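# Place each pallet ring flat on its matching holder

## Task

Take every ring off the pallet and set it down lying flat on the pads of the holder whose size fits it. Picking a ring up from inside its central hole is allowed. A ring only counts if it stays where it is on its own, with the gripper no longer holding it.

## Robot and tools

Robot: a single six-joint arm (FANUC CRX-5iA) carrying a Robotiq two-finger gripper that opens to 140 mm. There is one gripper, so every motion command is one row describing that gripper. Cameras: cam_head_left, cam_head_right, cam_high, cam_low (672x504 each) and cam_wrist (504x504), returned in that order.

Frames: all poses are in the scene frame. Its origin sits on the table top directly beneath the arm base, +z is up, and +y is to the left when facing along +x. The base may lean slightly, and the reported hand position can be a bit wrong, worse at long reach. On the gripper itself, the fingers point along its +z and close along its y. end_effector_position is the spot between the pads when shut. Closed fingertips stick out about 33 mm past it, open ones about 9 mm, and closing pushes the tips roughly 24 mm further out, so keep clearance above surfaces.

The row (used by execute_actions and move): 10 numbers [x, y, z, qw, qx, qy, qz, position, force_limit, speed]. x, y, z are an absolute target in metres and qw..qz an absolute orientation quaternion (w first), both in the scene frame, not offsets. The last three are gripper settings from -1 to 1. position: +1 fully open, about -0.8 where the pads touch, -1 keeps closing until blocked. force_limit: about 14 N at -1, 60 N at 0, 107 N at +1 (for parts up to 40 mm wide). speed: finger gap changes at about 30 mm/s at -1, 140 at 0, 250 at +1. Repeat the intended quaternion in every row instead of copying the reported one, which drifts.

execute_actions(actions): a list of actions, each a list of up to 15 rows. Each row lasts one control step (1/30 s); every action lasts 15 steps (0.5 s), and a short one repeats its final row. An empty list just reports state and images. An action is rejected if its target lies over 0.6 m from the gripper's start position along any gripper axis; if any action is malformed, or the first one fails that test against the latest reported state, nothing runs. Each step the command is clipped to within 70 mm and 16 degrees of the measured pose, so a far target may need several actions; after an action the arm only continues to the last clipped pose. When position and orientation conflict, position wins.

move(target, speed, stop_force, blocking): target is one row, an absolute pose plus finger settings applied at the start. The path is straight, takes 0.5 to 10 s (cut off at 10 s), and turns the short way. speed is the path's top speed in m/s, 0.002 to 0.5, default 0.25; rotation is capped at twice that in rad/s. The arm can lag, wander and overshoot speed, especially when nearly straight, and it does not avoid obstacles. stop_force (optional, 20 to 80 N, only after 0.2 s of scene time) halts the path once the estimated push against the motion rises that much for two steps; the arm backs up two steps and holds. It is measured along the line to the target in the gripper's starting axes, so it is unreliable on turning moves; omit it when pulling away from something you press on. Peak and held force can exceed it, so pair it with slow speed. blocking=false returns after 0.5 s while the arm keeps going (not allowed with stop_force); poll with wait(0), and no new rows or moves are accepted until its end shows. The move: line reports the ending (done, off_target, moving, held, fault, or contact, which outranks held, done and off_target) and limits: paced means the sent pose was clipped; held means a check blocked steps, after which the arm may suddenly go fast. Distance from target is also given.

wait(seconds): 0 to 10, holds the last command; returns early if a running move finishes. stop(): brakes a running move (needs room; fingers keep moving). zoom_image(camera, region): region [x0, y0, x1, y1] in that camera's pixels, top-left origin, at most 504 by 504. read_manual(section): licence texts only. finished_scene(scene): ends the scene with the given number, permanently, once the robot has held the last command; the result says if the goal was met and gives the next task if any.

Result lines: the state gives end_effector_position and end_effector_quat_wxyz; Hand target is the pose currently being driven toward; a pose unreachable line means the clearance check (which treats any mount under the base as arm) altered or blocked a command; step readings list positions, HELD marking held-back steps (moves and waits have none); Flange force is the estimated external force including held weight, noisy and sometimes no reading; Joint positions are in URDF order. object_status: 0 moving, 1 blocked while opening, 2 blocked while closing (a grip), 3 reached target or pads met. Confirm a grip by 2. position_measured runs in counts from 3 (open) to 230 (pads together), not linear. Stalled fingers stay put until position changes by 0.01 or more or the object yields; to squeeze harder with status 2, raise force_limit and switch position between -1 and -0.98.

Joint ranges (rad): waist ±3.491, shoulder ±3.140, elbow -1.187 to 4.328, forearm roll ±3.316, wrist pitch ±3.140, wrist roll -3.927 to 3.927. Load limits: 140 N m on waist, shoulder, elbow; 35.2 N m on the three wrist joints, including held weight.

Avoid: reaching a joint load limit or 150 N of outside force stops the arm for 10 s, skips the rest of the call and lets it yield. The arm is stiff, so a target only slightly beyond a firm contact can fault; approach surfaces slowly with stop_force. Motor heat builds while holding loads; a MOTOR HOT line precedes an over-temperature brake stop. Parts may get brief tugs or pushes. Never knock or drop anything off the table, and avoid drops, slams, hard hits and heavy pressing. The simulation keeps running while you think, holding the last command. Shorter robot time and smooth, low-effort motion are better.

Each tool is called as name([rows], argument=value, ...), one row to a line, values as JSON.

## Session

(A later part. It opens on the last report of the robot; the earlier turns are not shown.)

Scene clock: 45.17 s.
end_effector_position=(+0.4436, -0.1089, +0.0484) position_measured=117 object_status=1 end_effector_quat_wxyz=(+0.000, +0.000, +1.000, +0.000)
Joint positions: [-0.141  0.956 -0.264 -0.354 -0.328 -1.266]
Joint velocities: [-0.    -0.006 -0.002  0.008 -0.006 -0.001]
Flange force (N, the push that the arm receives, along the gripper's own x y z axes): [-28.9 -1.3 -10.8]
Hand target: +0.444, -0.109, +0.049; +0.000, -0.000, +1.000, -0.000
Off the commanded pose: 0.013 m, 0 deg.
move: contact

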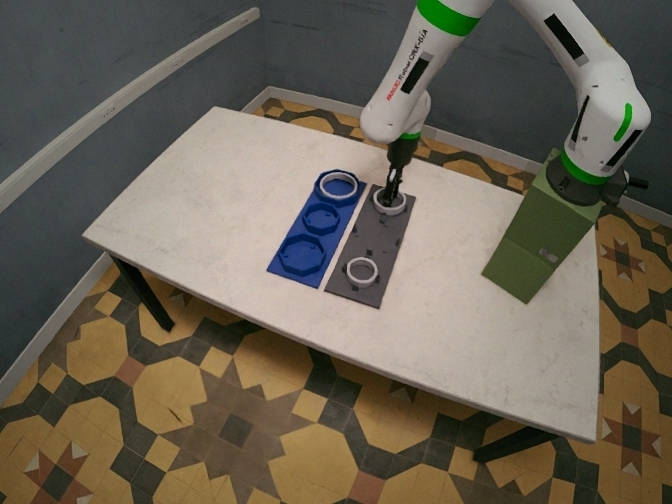

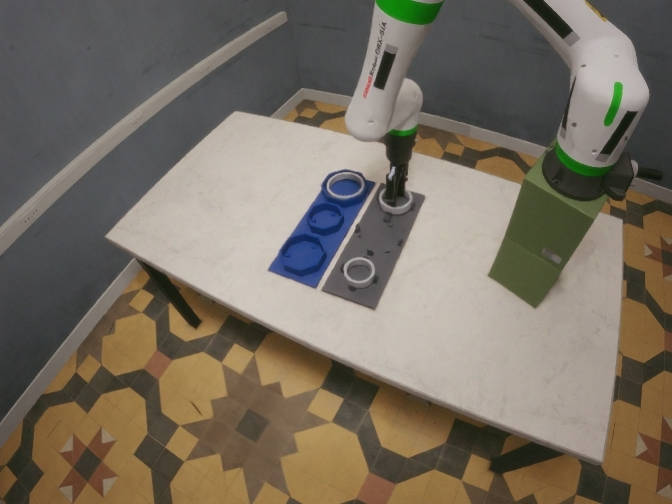

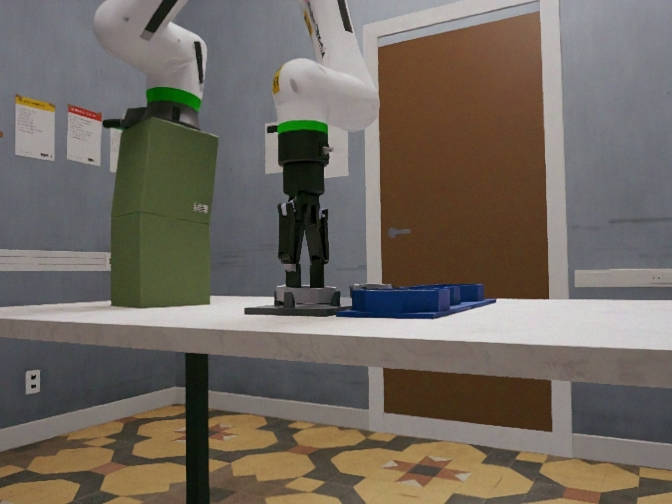

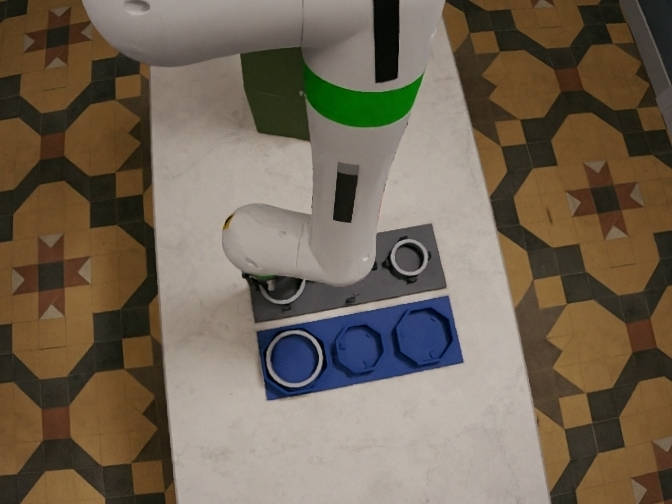

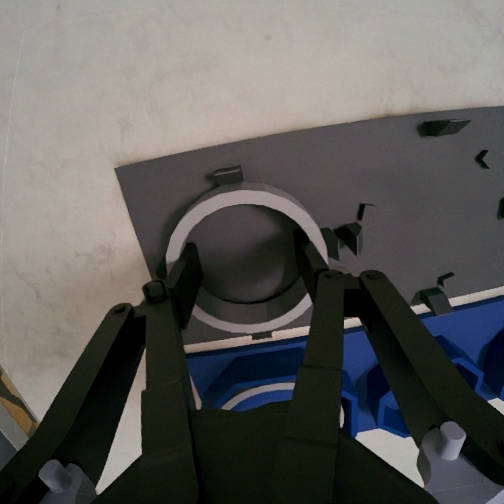

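move(target=[0.446,-0.109,0.050,0,0,1,0,1,0.3,0], speed=0.01)

move(target=[0.446,-0.109,0.035,0,0,1,0,1,0.3,0], speed=0.01, stop_force=20)

Scene clock: 47.50 s.
end_effector_position=(+0.4460, -0.1090, +0.0500) position_measured=117 object_status=1 end_effector_quat_wxyz=(-0.000, +0.000, +1.000, -0.000)
Joint positions: [-0.142  0.954 -0.261 -0.348 -0.334 -1.272]
Joint velocities: [ 0.001 -0.001  0.     0.    -0.     0.001]
Flange force (N, the push that the arm receives, along the gripper's own x y z axes): [-1.0 1.6 2.9]
Hand target: +0.446, -0.109, +0.050; -0.000, -0.000, +1.000, -0.000
Off the commanded pose: 0.000 m, 0 deg.
move: done

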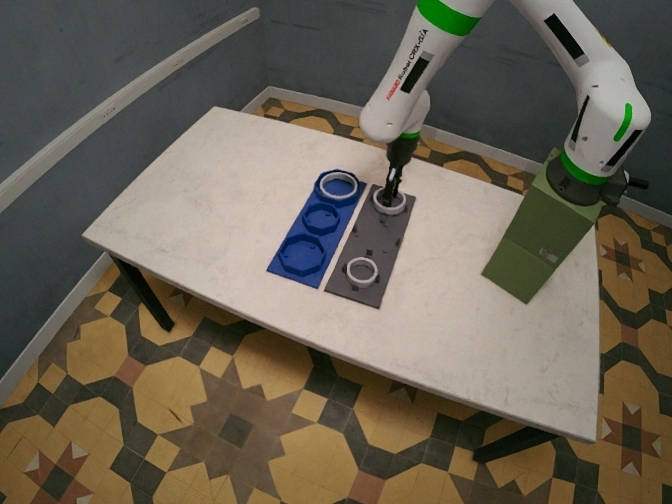

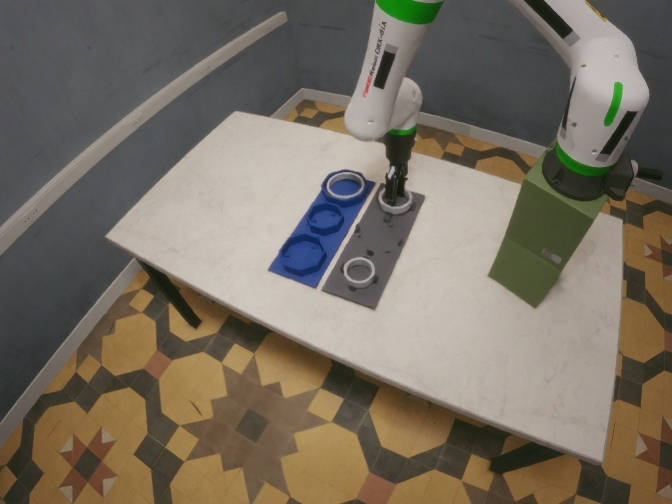

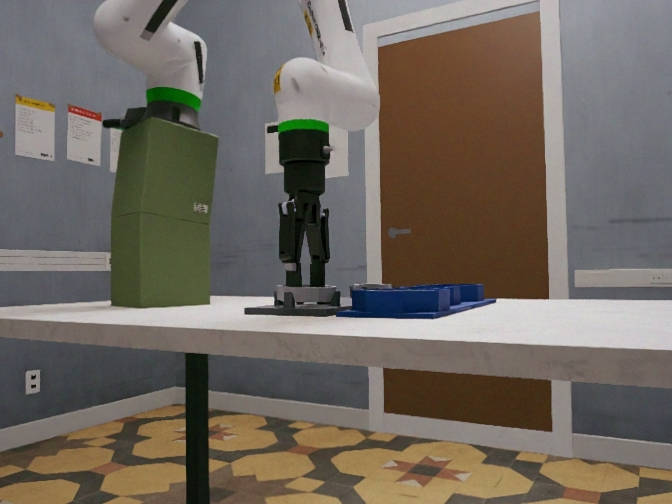

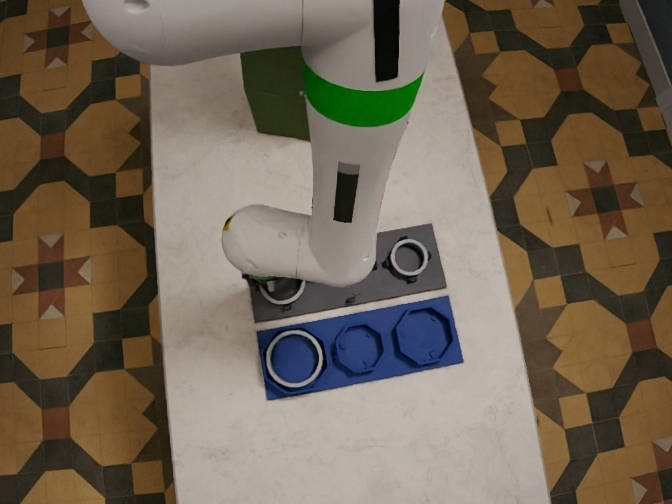

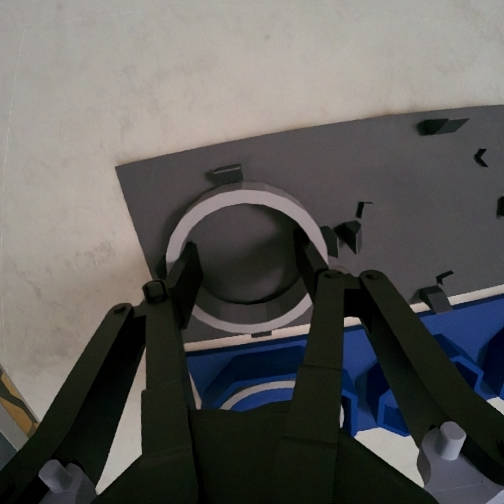

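Scene clock: 48.33 s.
end_effector_position=(+0.4458, -0.1089, +0.0448) position_measured=116 object_status=1 end_effector_quat_wxyz=(-0.000, +0.000, +1.000, +0.000)
Joint positions: [-0.141  0.967 -0.254 -0.354 -0.328 -1.267]
Joint velocities: [-0.    -0.005 -0.004  0.006 -0.01  -0.002]
Flange force (N, the push that the arm receives, along the gripper's own x y z axes): [-2.0 0.6 -1.2]
Hand target: +0.446, -0.109, +0.045; -0.000, +0.000, +1.000, -0.000
Off the commanded pose: 0.010 m, 0 deg.
move: contact

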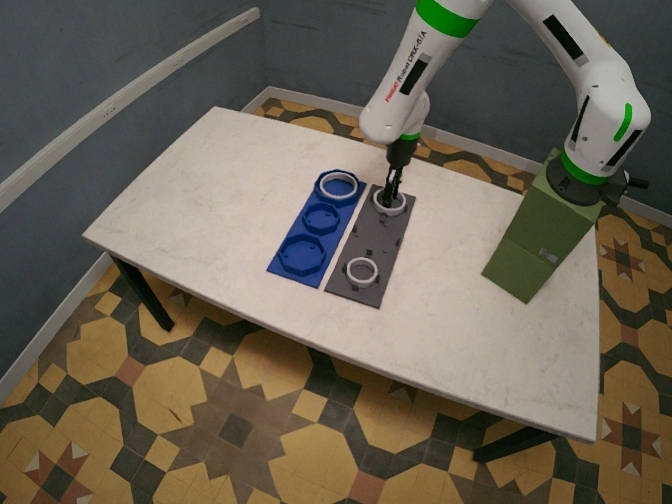

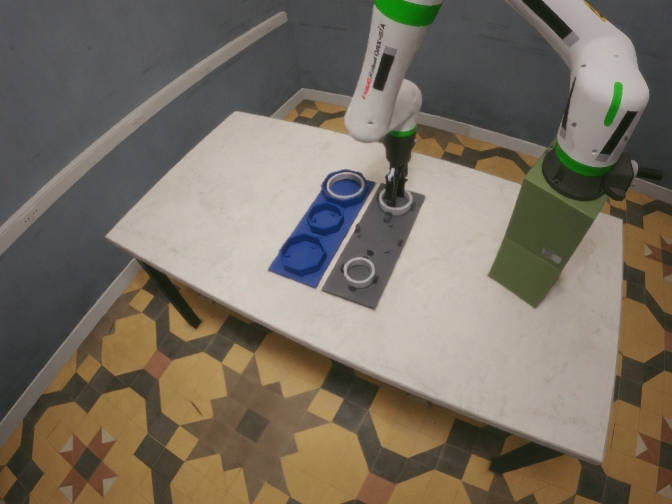

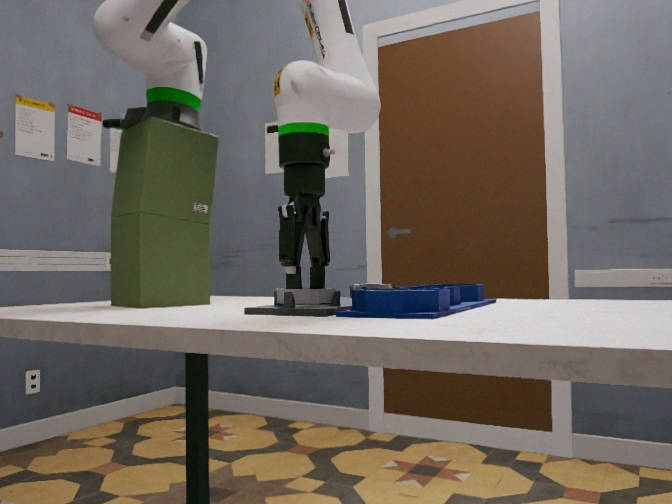

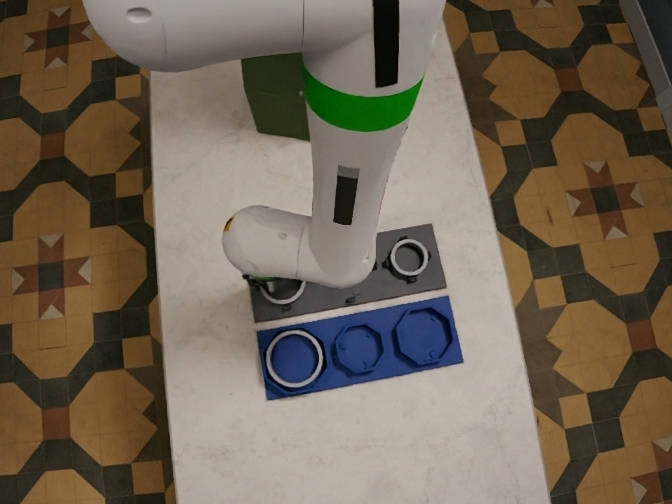

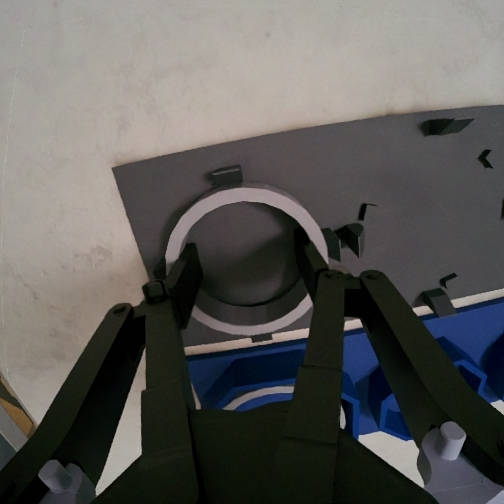

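move(target=[0.446,-0.109,0.046,0,0,1,0,-0.08,0.3,0], speed=0.01)

move(target=[0.446,-0.109,0.09,0,0,1,0,-0.08,0.3,0], speed=0.1)

move(target=[0.623,-0.104,0.075,0,0,1,0,0.15,0.3,0], speed=0.2)

Scene clock: 52.20 s.
end_effector_position=(+0.4460, -0.1090, +0.0460) position_measured=139 object_status=3 end_effector_quat_wxyz=(-0.000, -0.000, +1.000, -0.000)
Joint positions: [-0.141  0.964 -0.256 -0.352 -0.33  -1.268]
Joint velocities: [ 0.    -0.    -0.001  0.002  0.     0.001]
Flange force (N, the push that the arm receives, along the gripper's own x y z axes): [-1.6 1.4 -1.7]
Hand target: +0.446, -0.109, +0.046; -0.000, -0.000, +1.000, -0.000
Off the commanded pose: 0.000 m, 0 deg.
move: done

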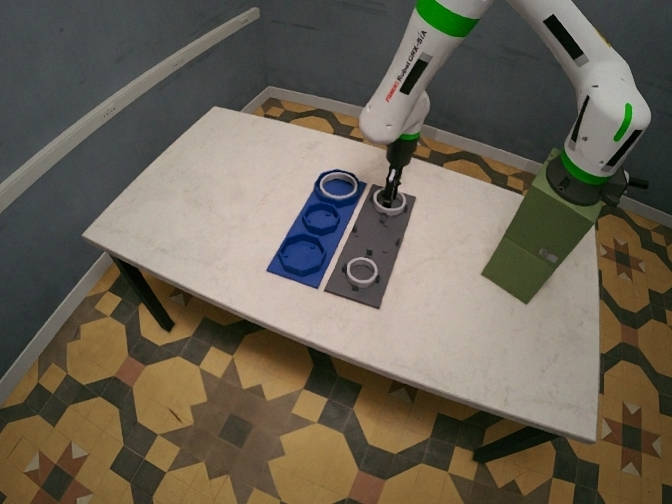

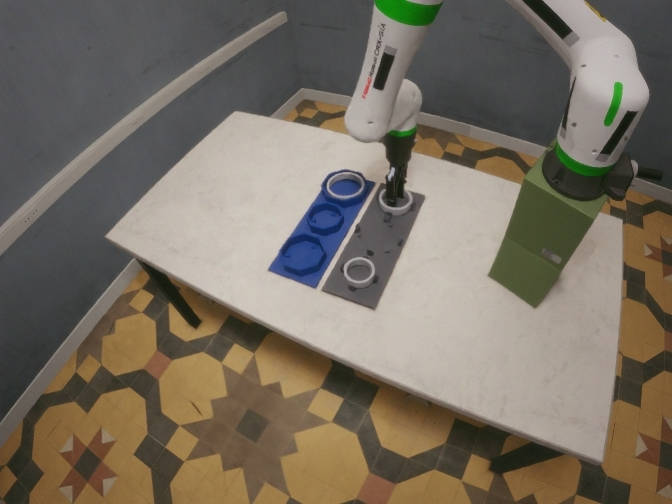

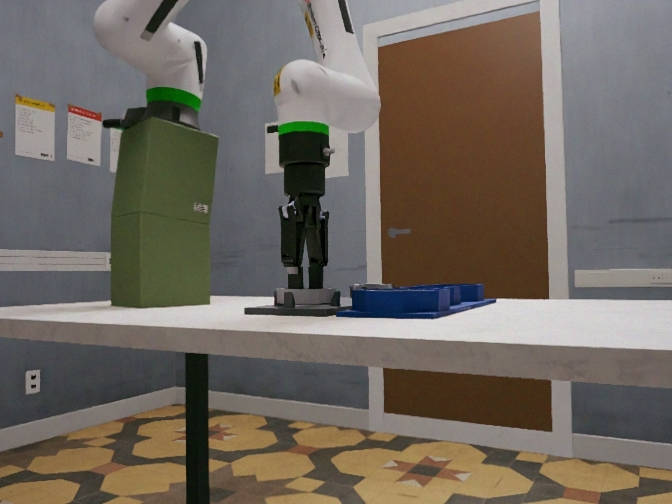

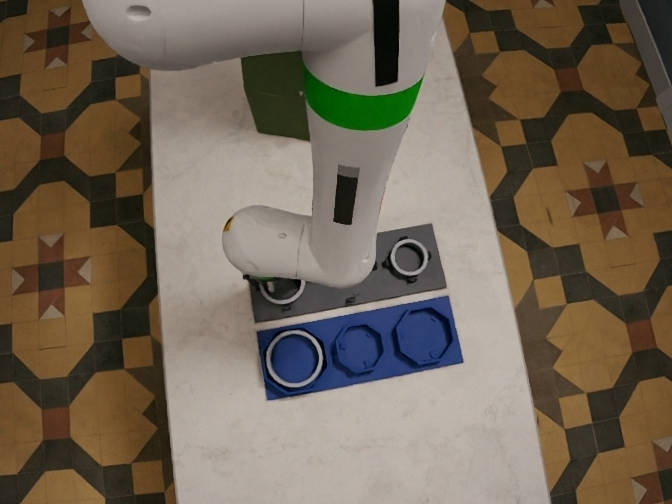

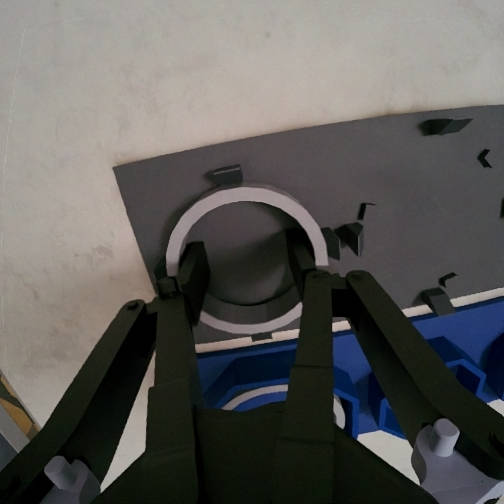

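Scene clock: 52.97 s.
end_effector_position=(+0.4460, -0.1090, +0.0899) position_measured=139 object_status=3 end_effector_quat_wxyz=(-0.000, +0.000, +1.000, -0.000)
Joint positions: [-0.148  0.854 -0.313 -0.307 -0.38  -1.31 ]
Joint velocities: [-0.    -0.001  0.     0.001 -0.    -0.001]
Flange force (N, the push that the arm receives, along the gripper's own x y z axes): [-1.6 0.6 -2.6]
Hand target: +0.446, -0.109, +0.090; -0.000, -0.000, +1.000, -0.000
Off the commanded pose: 0.000 m, 0 deg.
move: done

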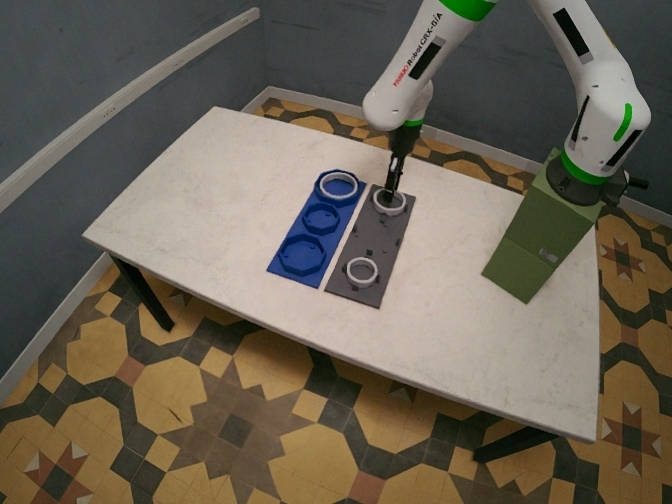

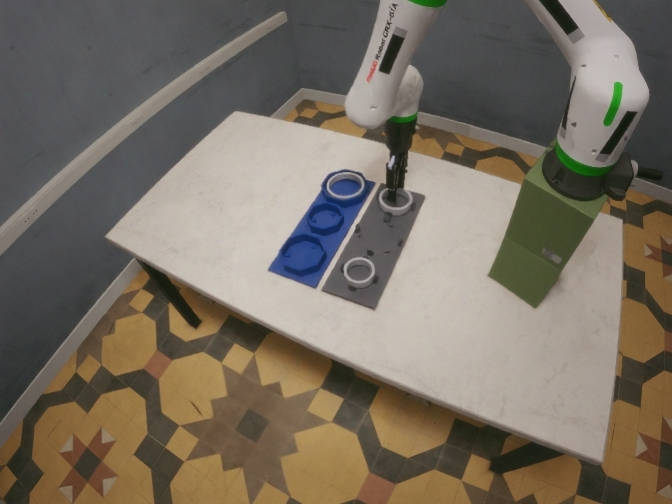

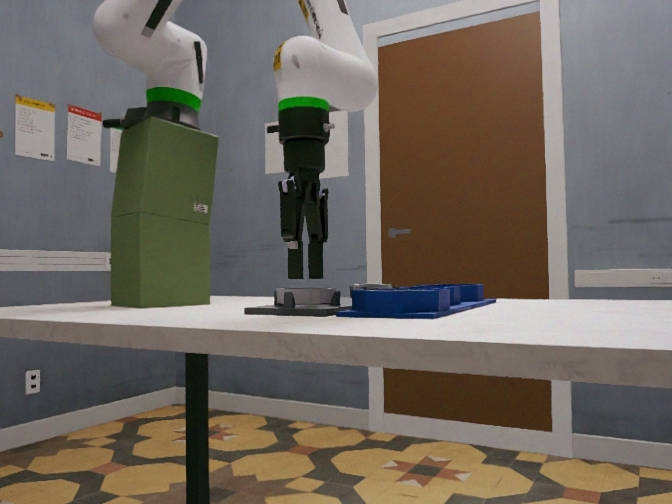

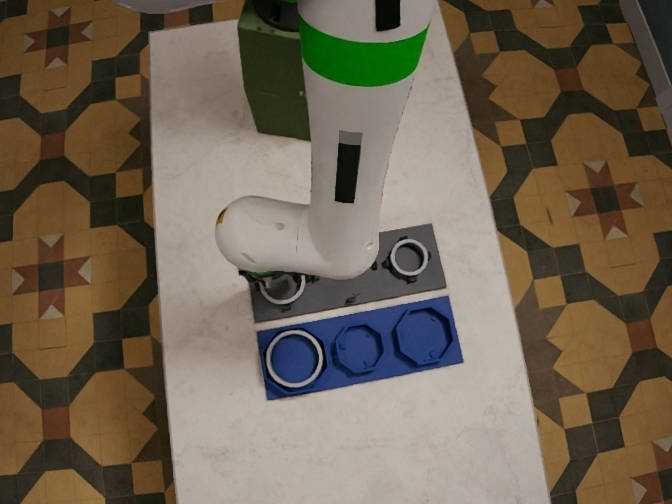

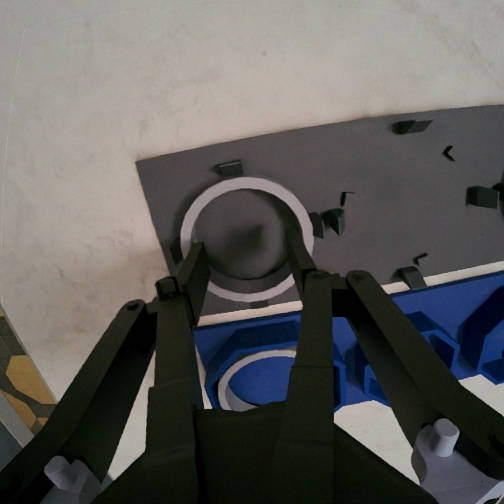

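Scene clock: 54.30 s.
end_effector_position=(+0.6231, -0.1044, +0.0745) position_measured=110 object_status=3 end_effector_quat_wxyz=(-0.000, -0.000, +1.000, -0.000)
Joint positions: [-0.138  1.075  0.2   -0.182 -0.663 -1.462]
Joint velocities: [-0.003  0.     0.001  0.001 -0.     0.   ]
Flange force (N, the push that the arm receives, along the gripper's own x y z axes): [-4.6 -0.2 -0.7]
Hand target: +0.623, -0.104, +0.074; -0.000, -0.000, +1.000, -0.000
Off the commanded pose: 0.001 m, 0 deg.
move: done

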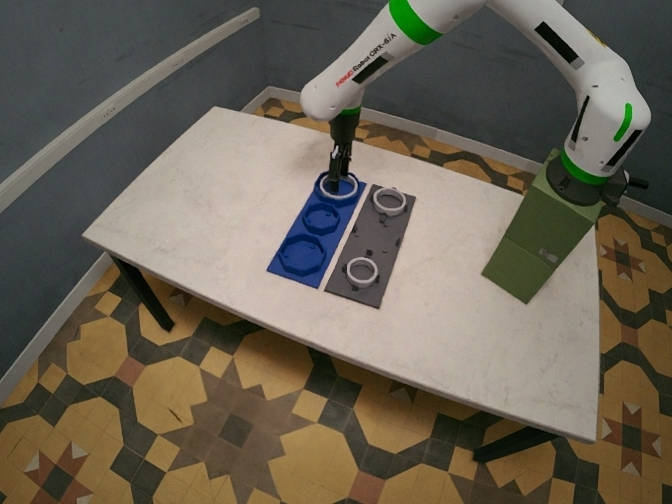

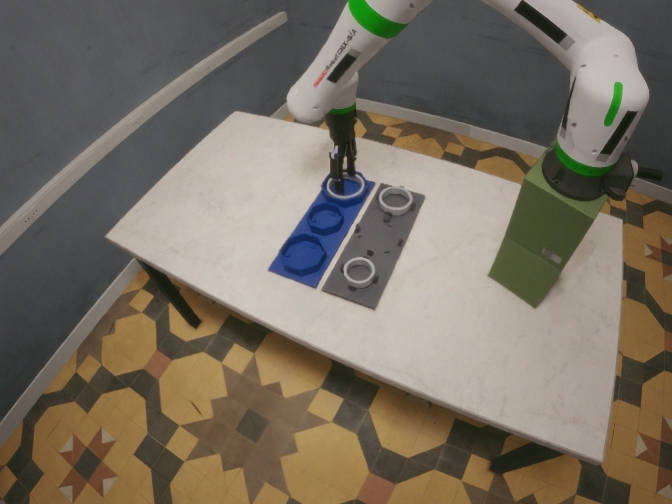

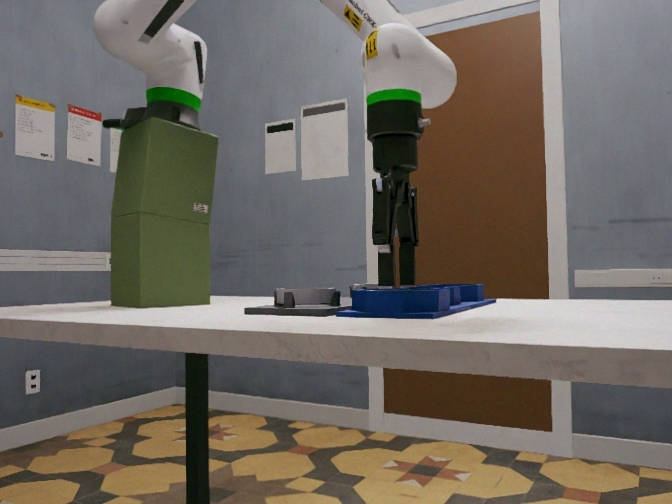

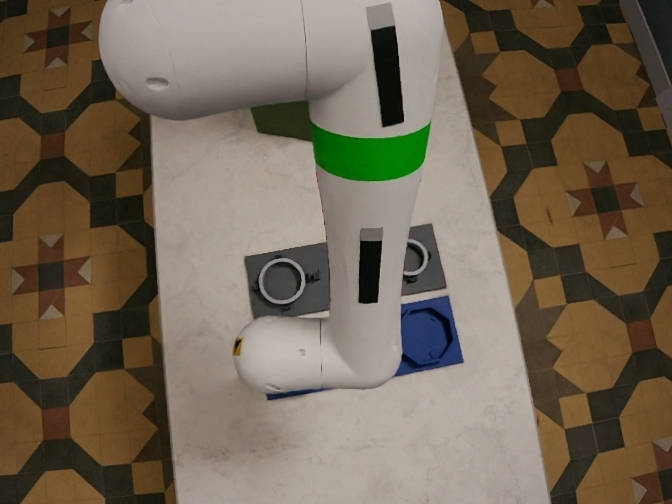

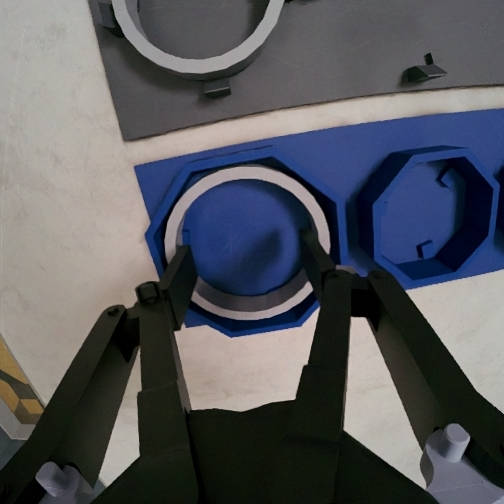

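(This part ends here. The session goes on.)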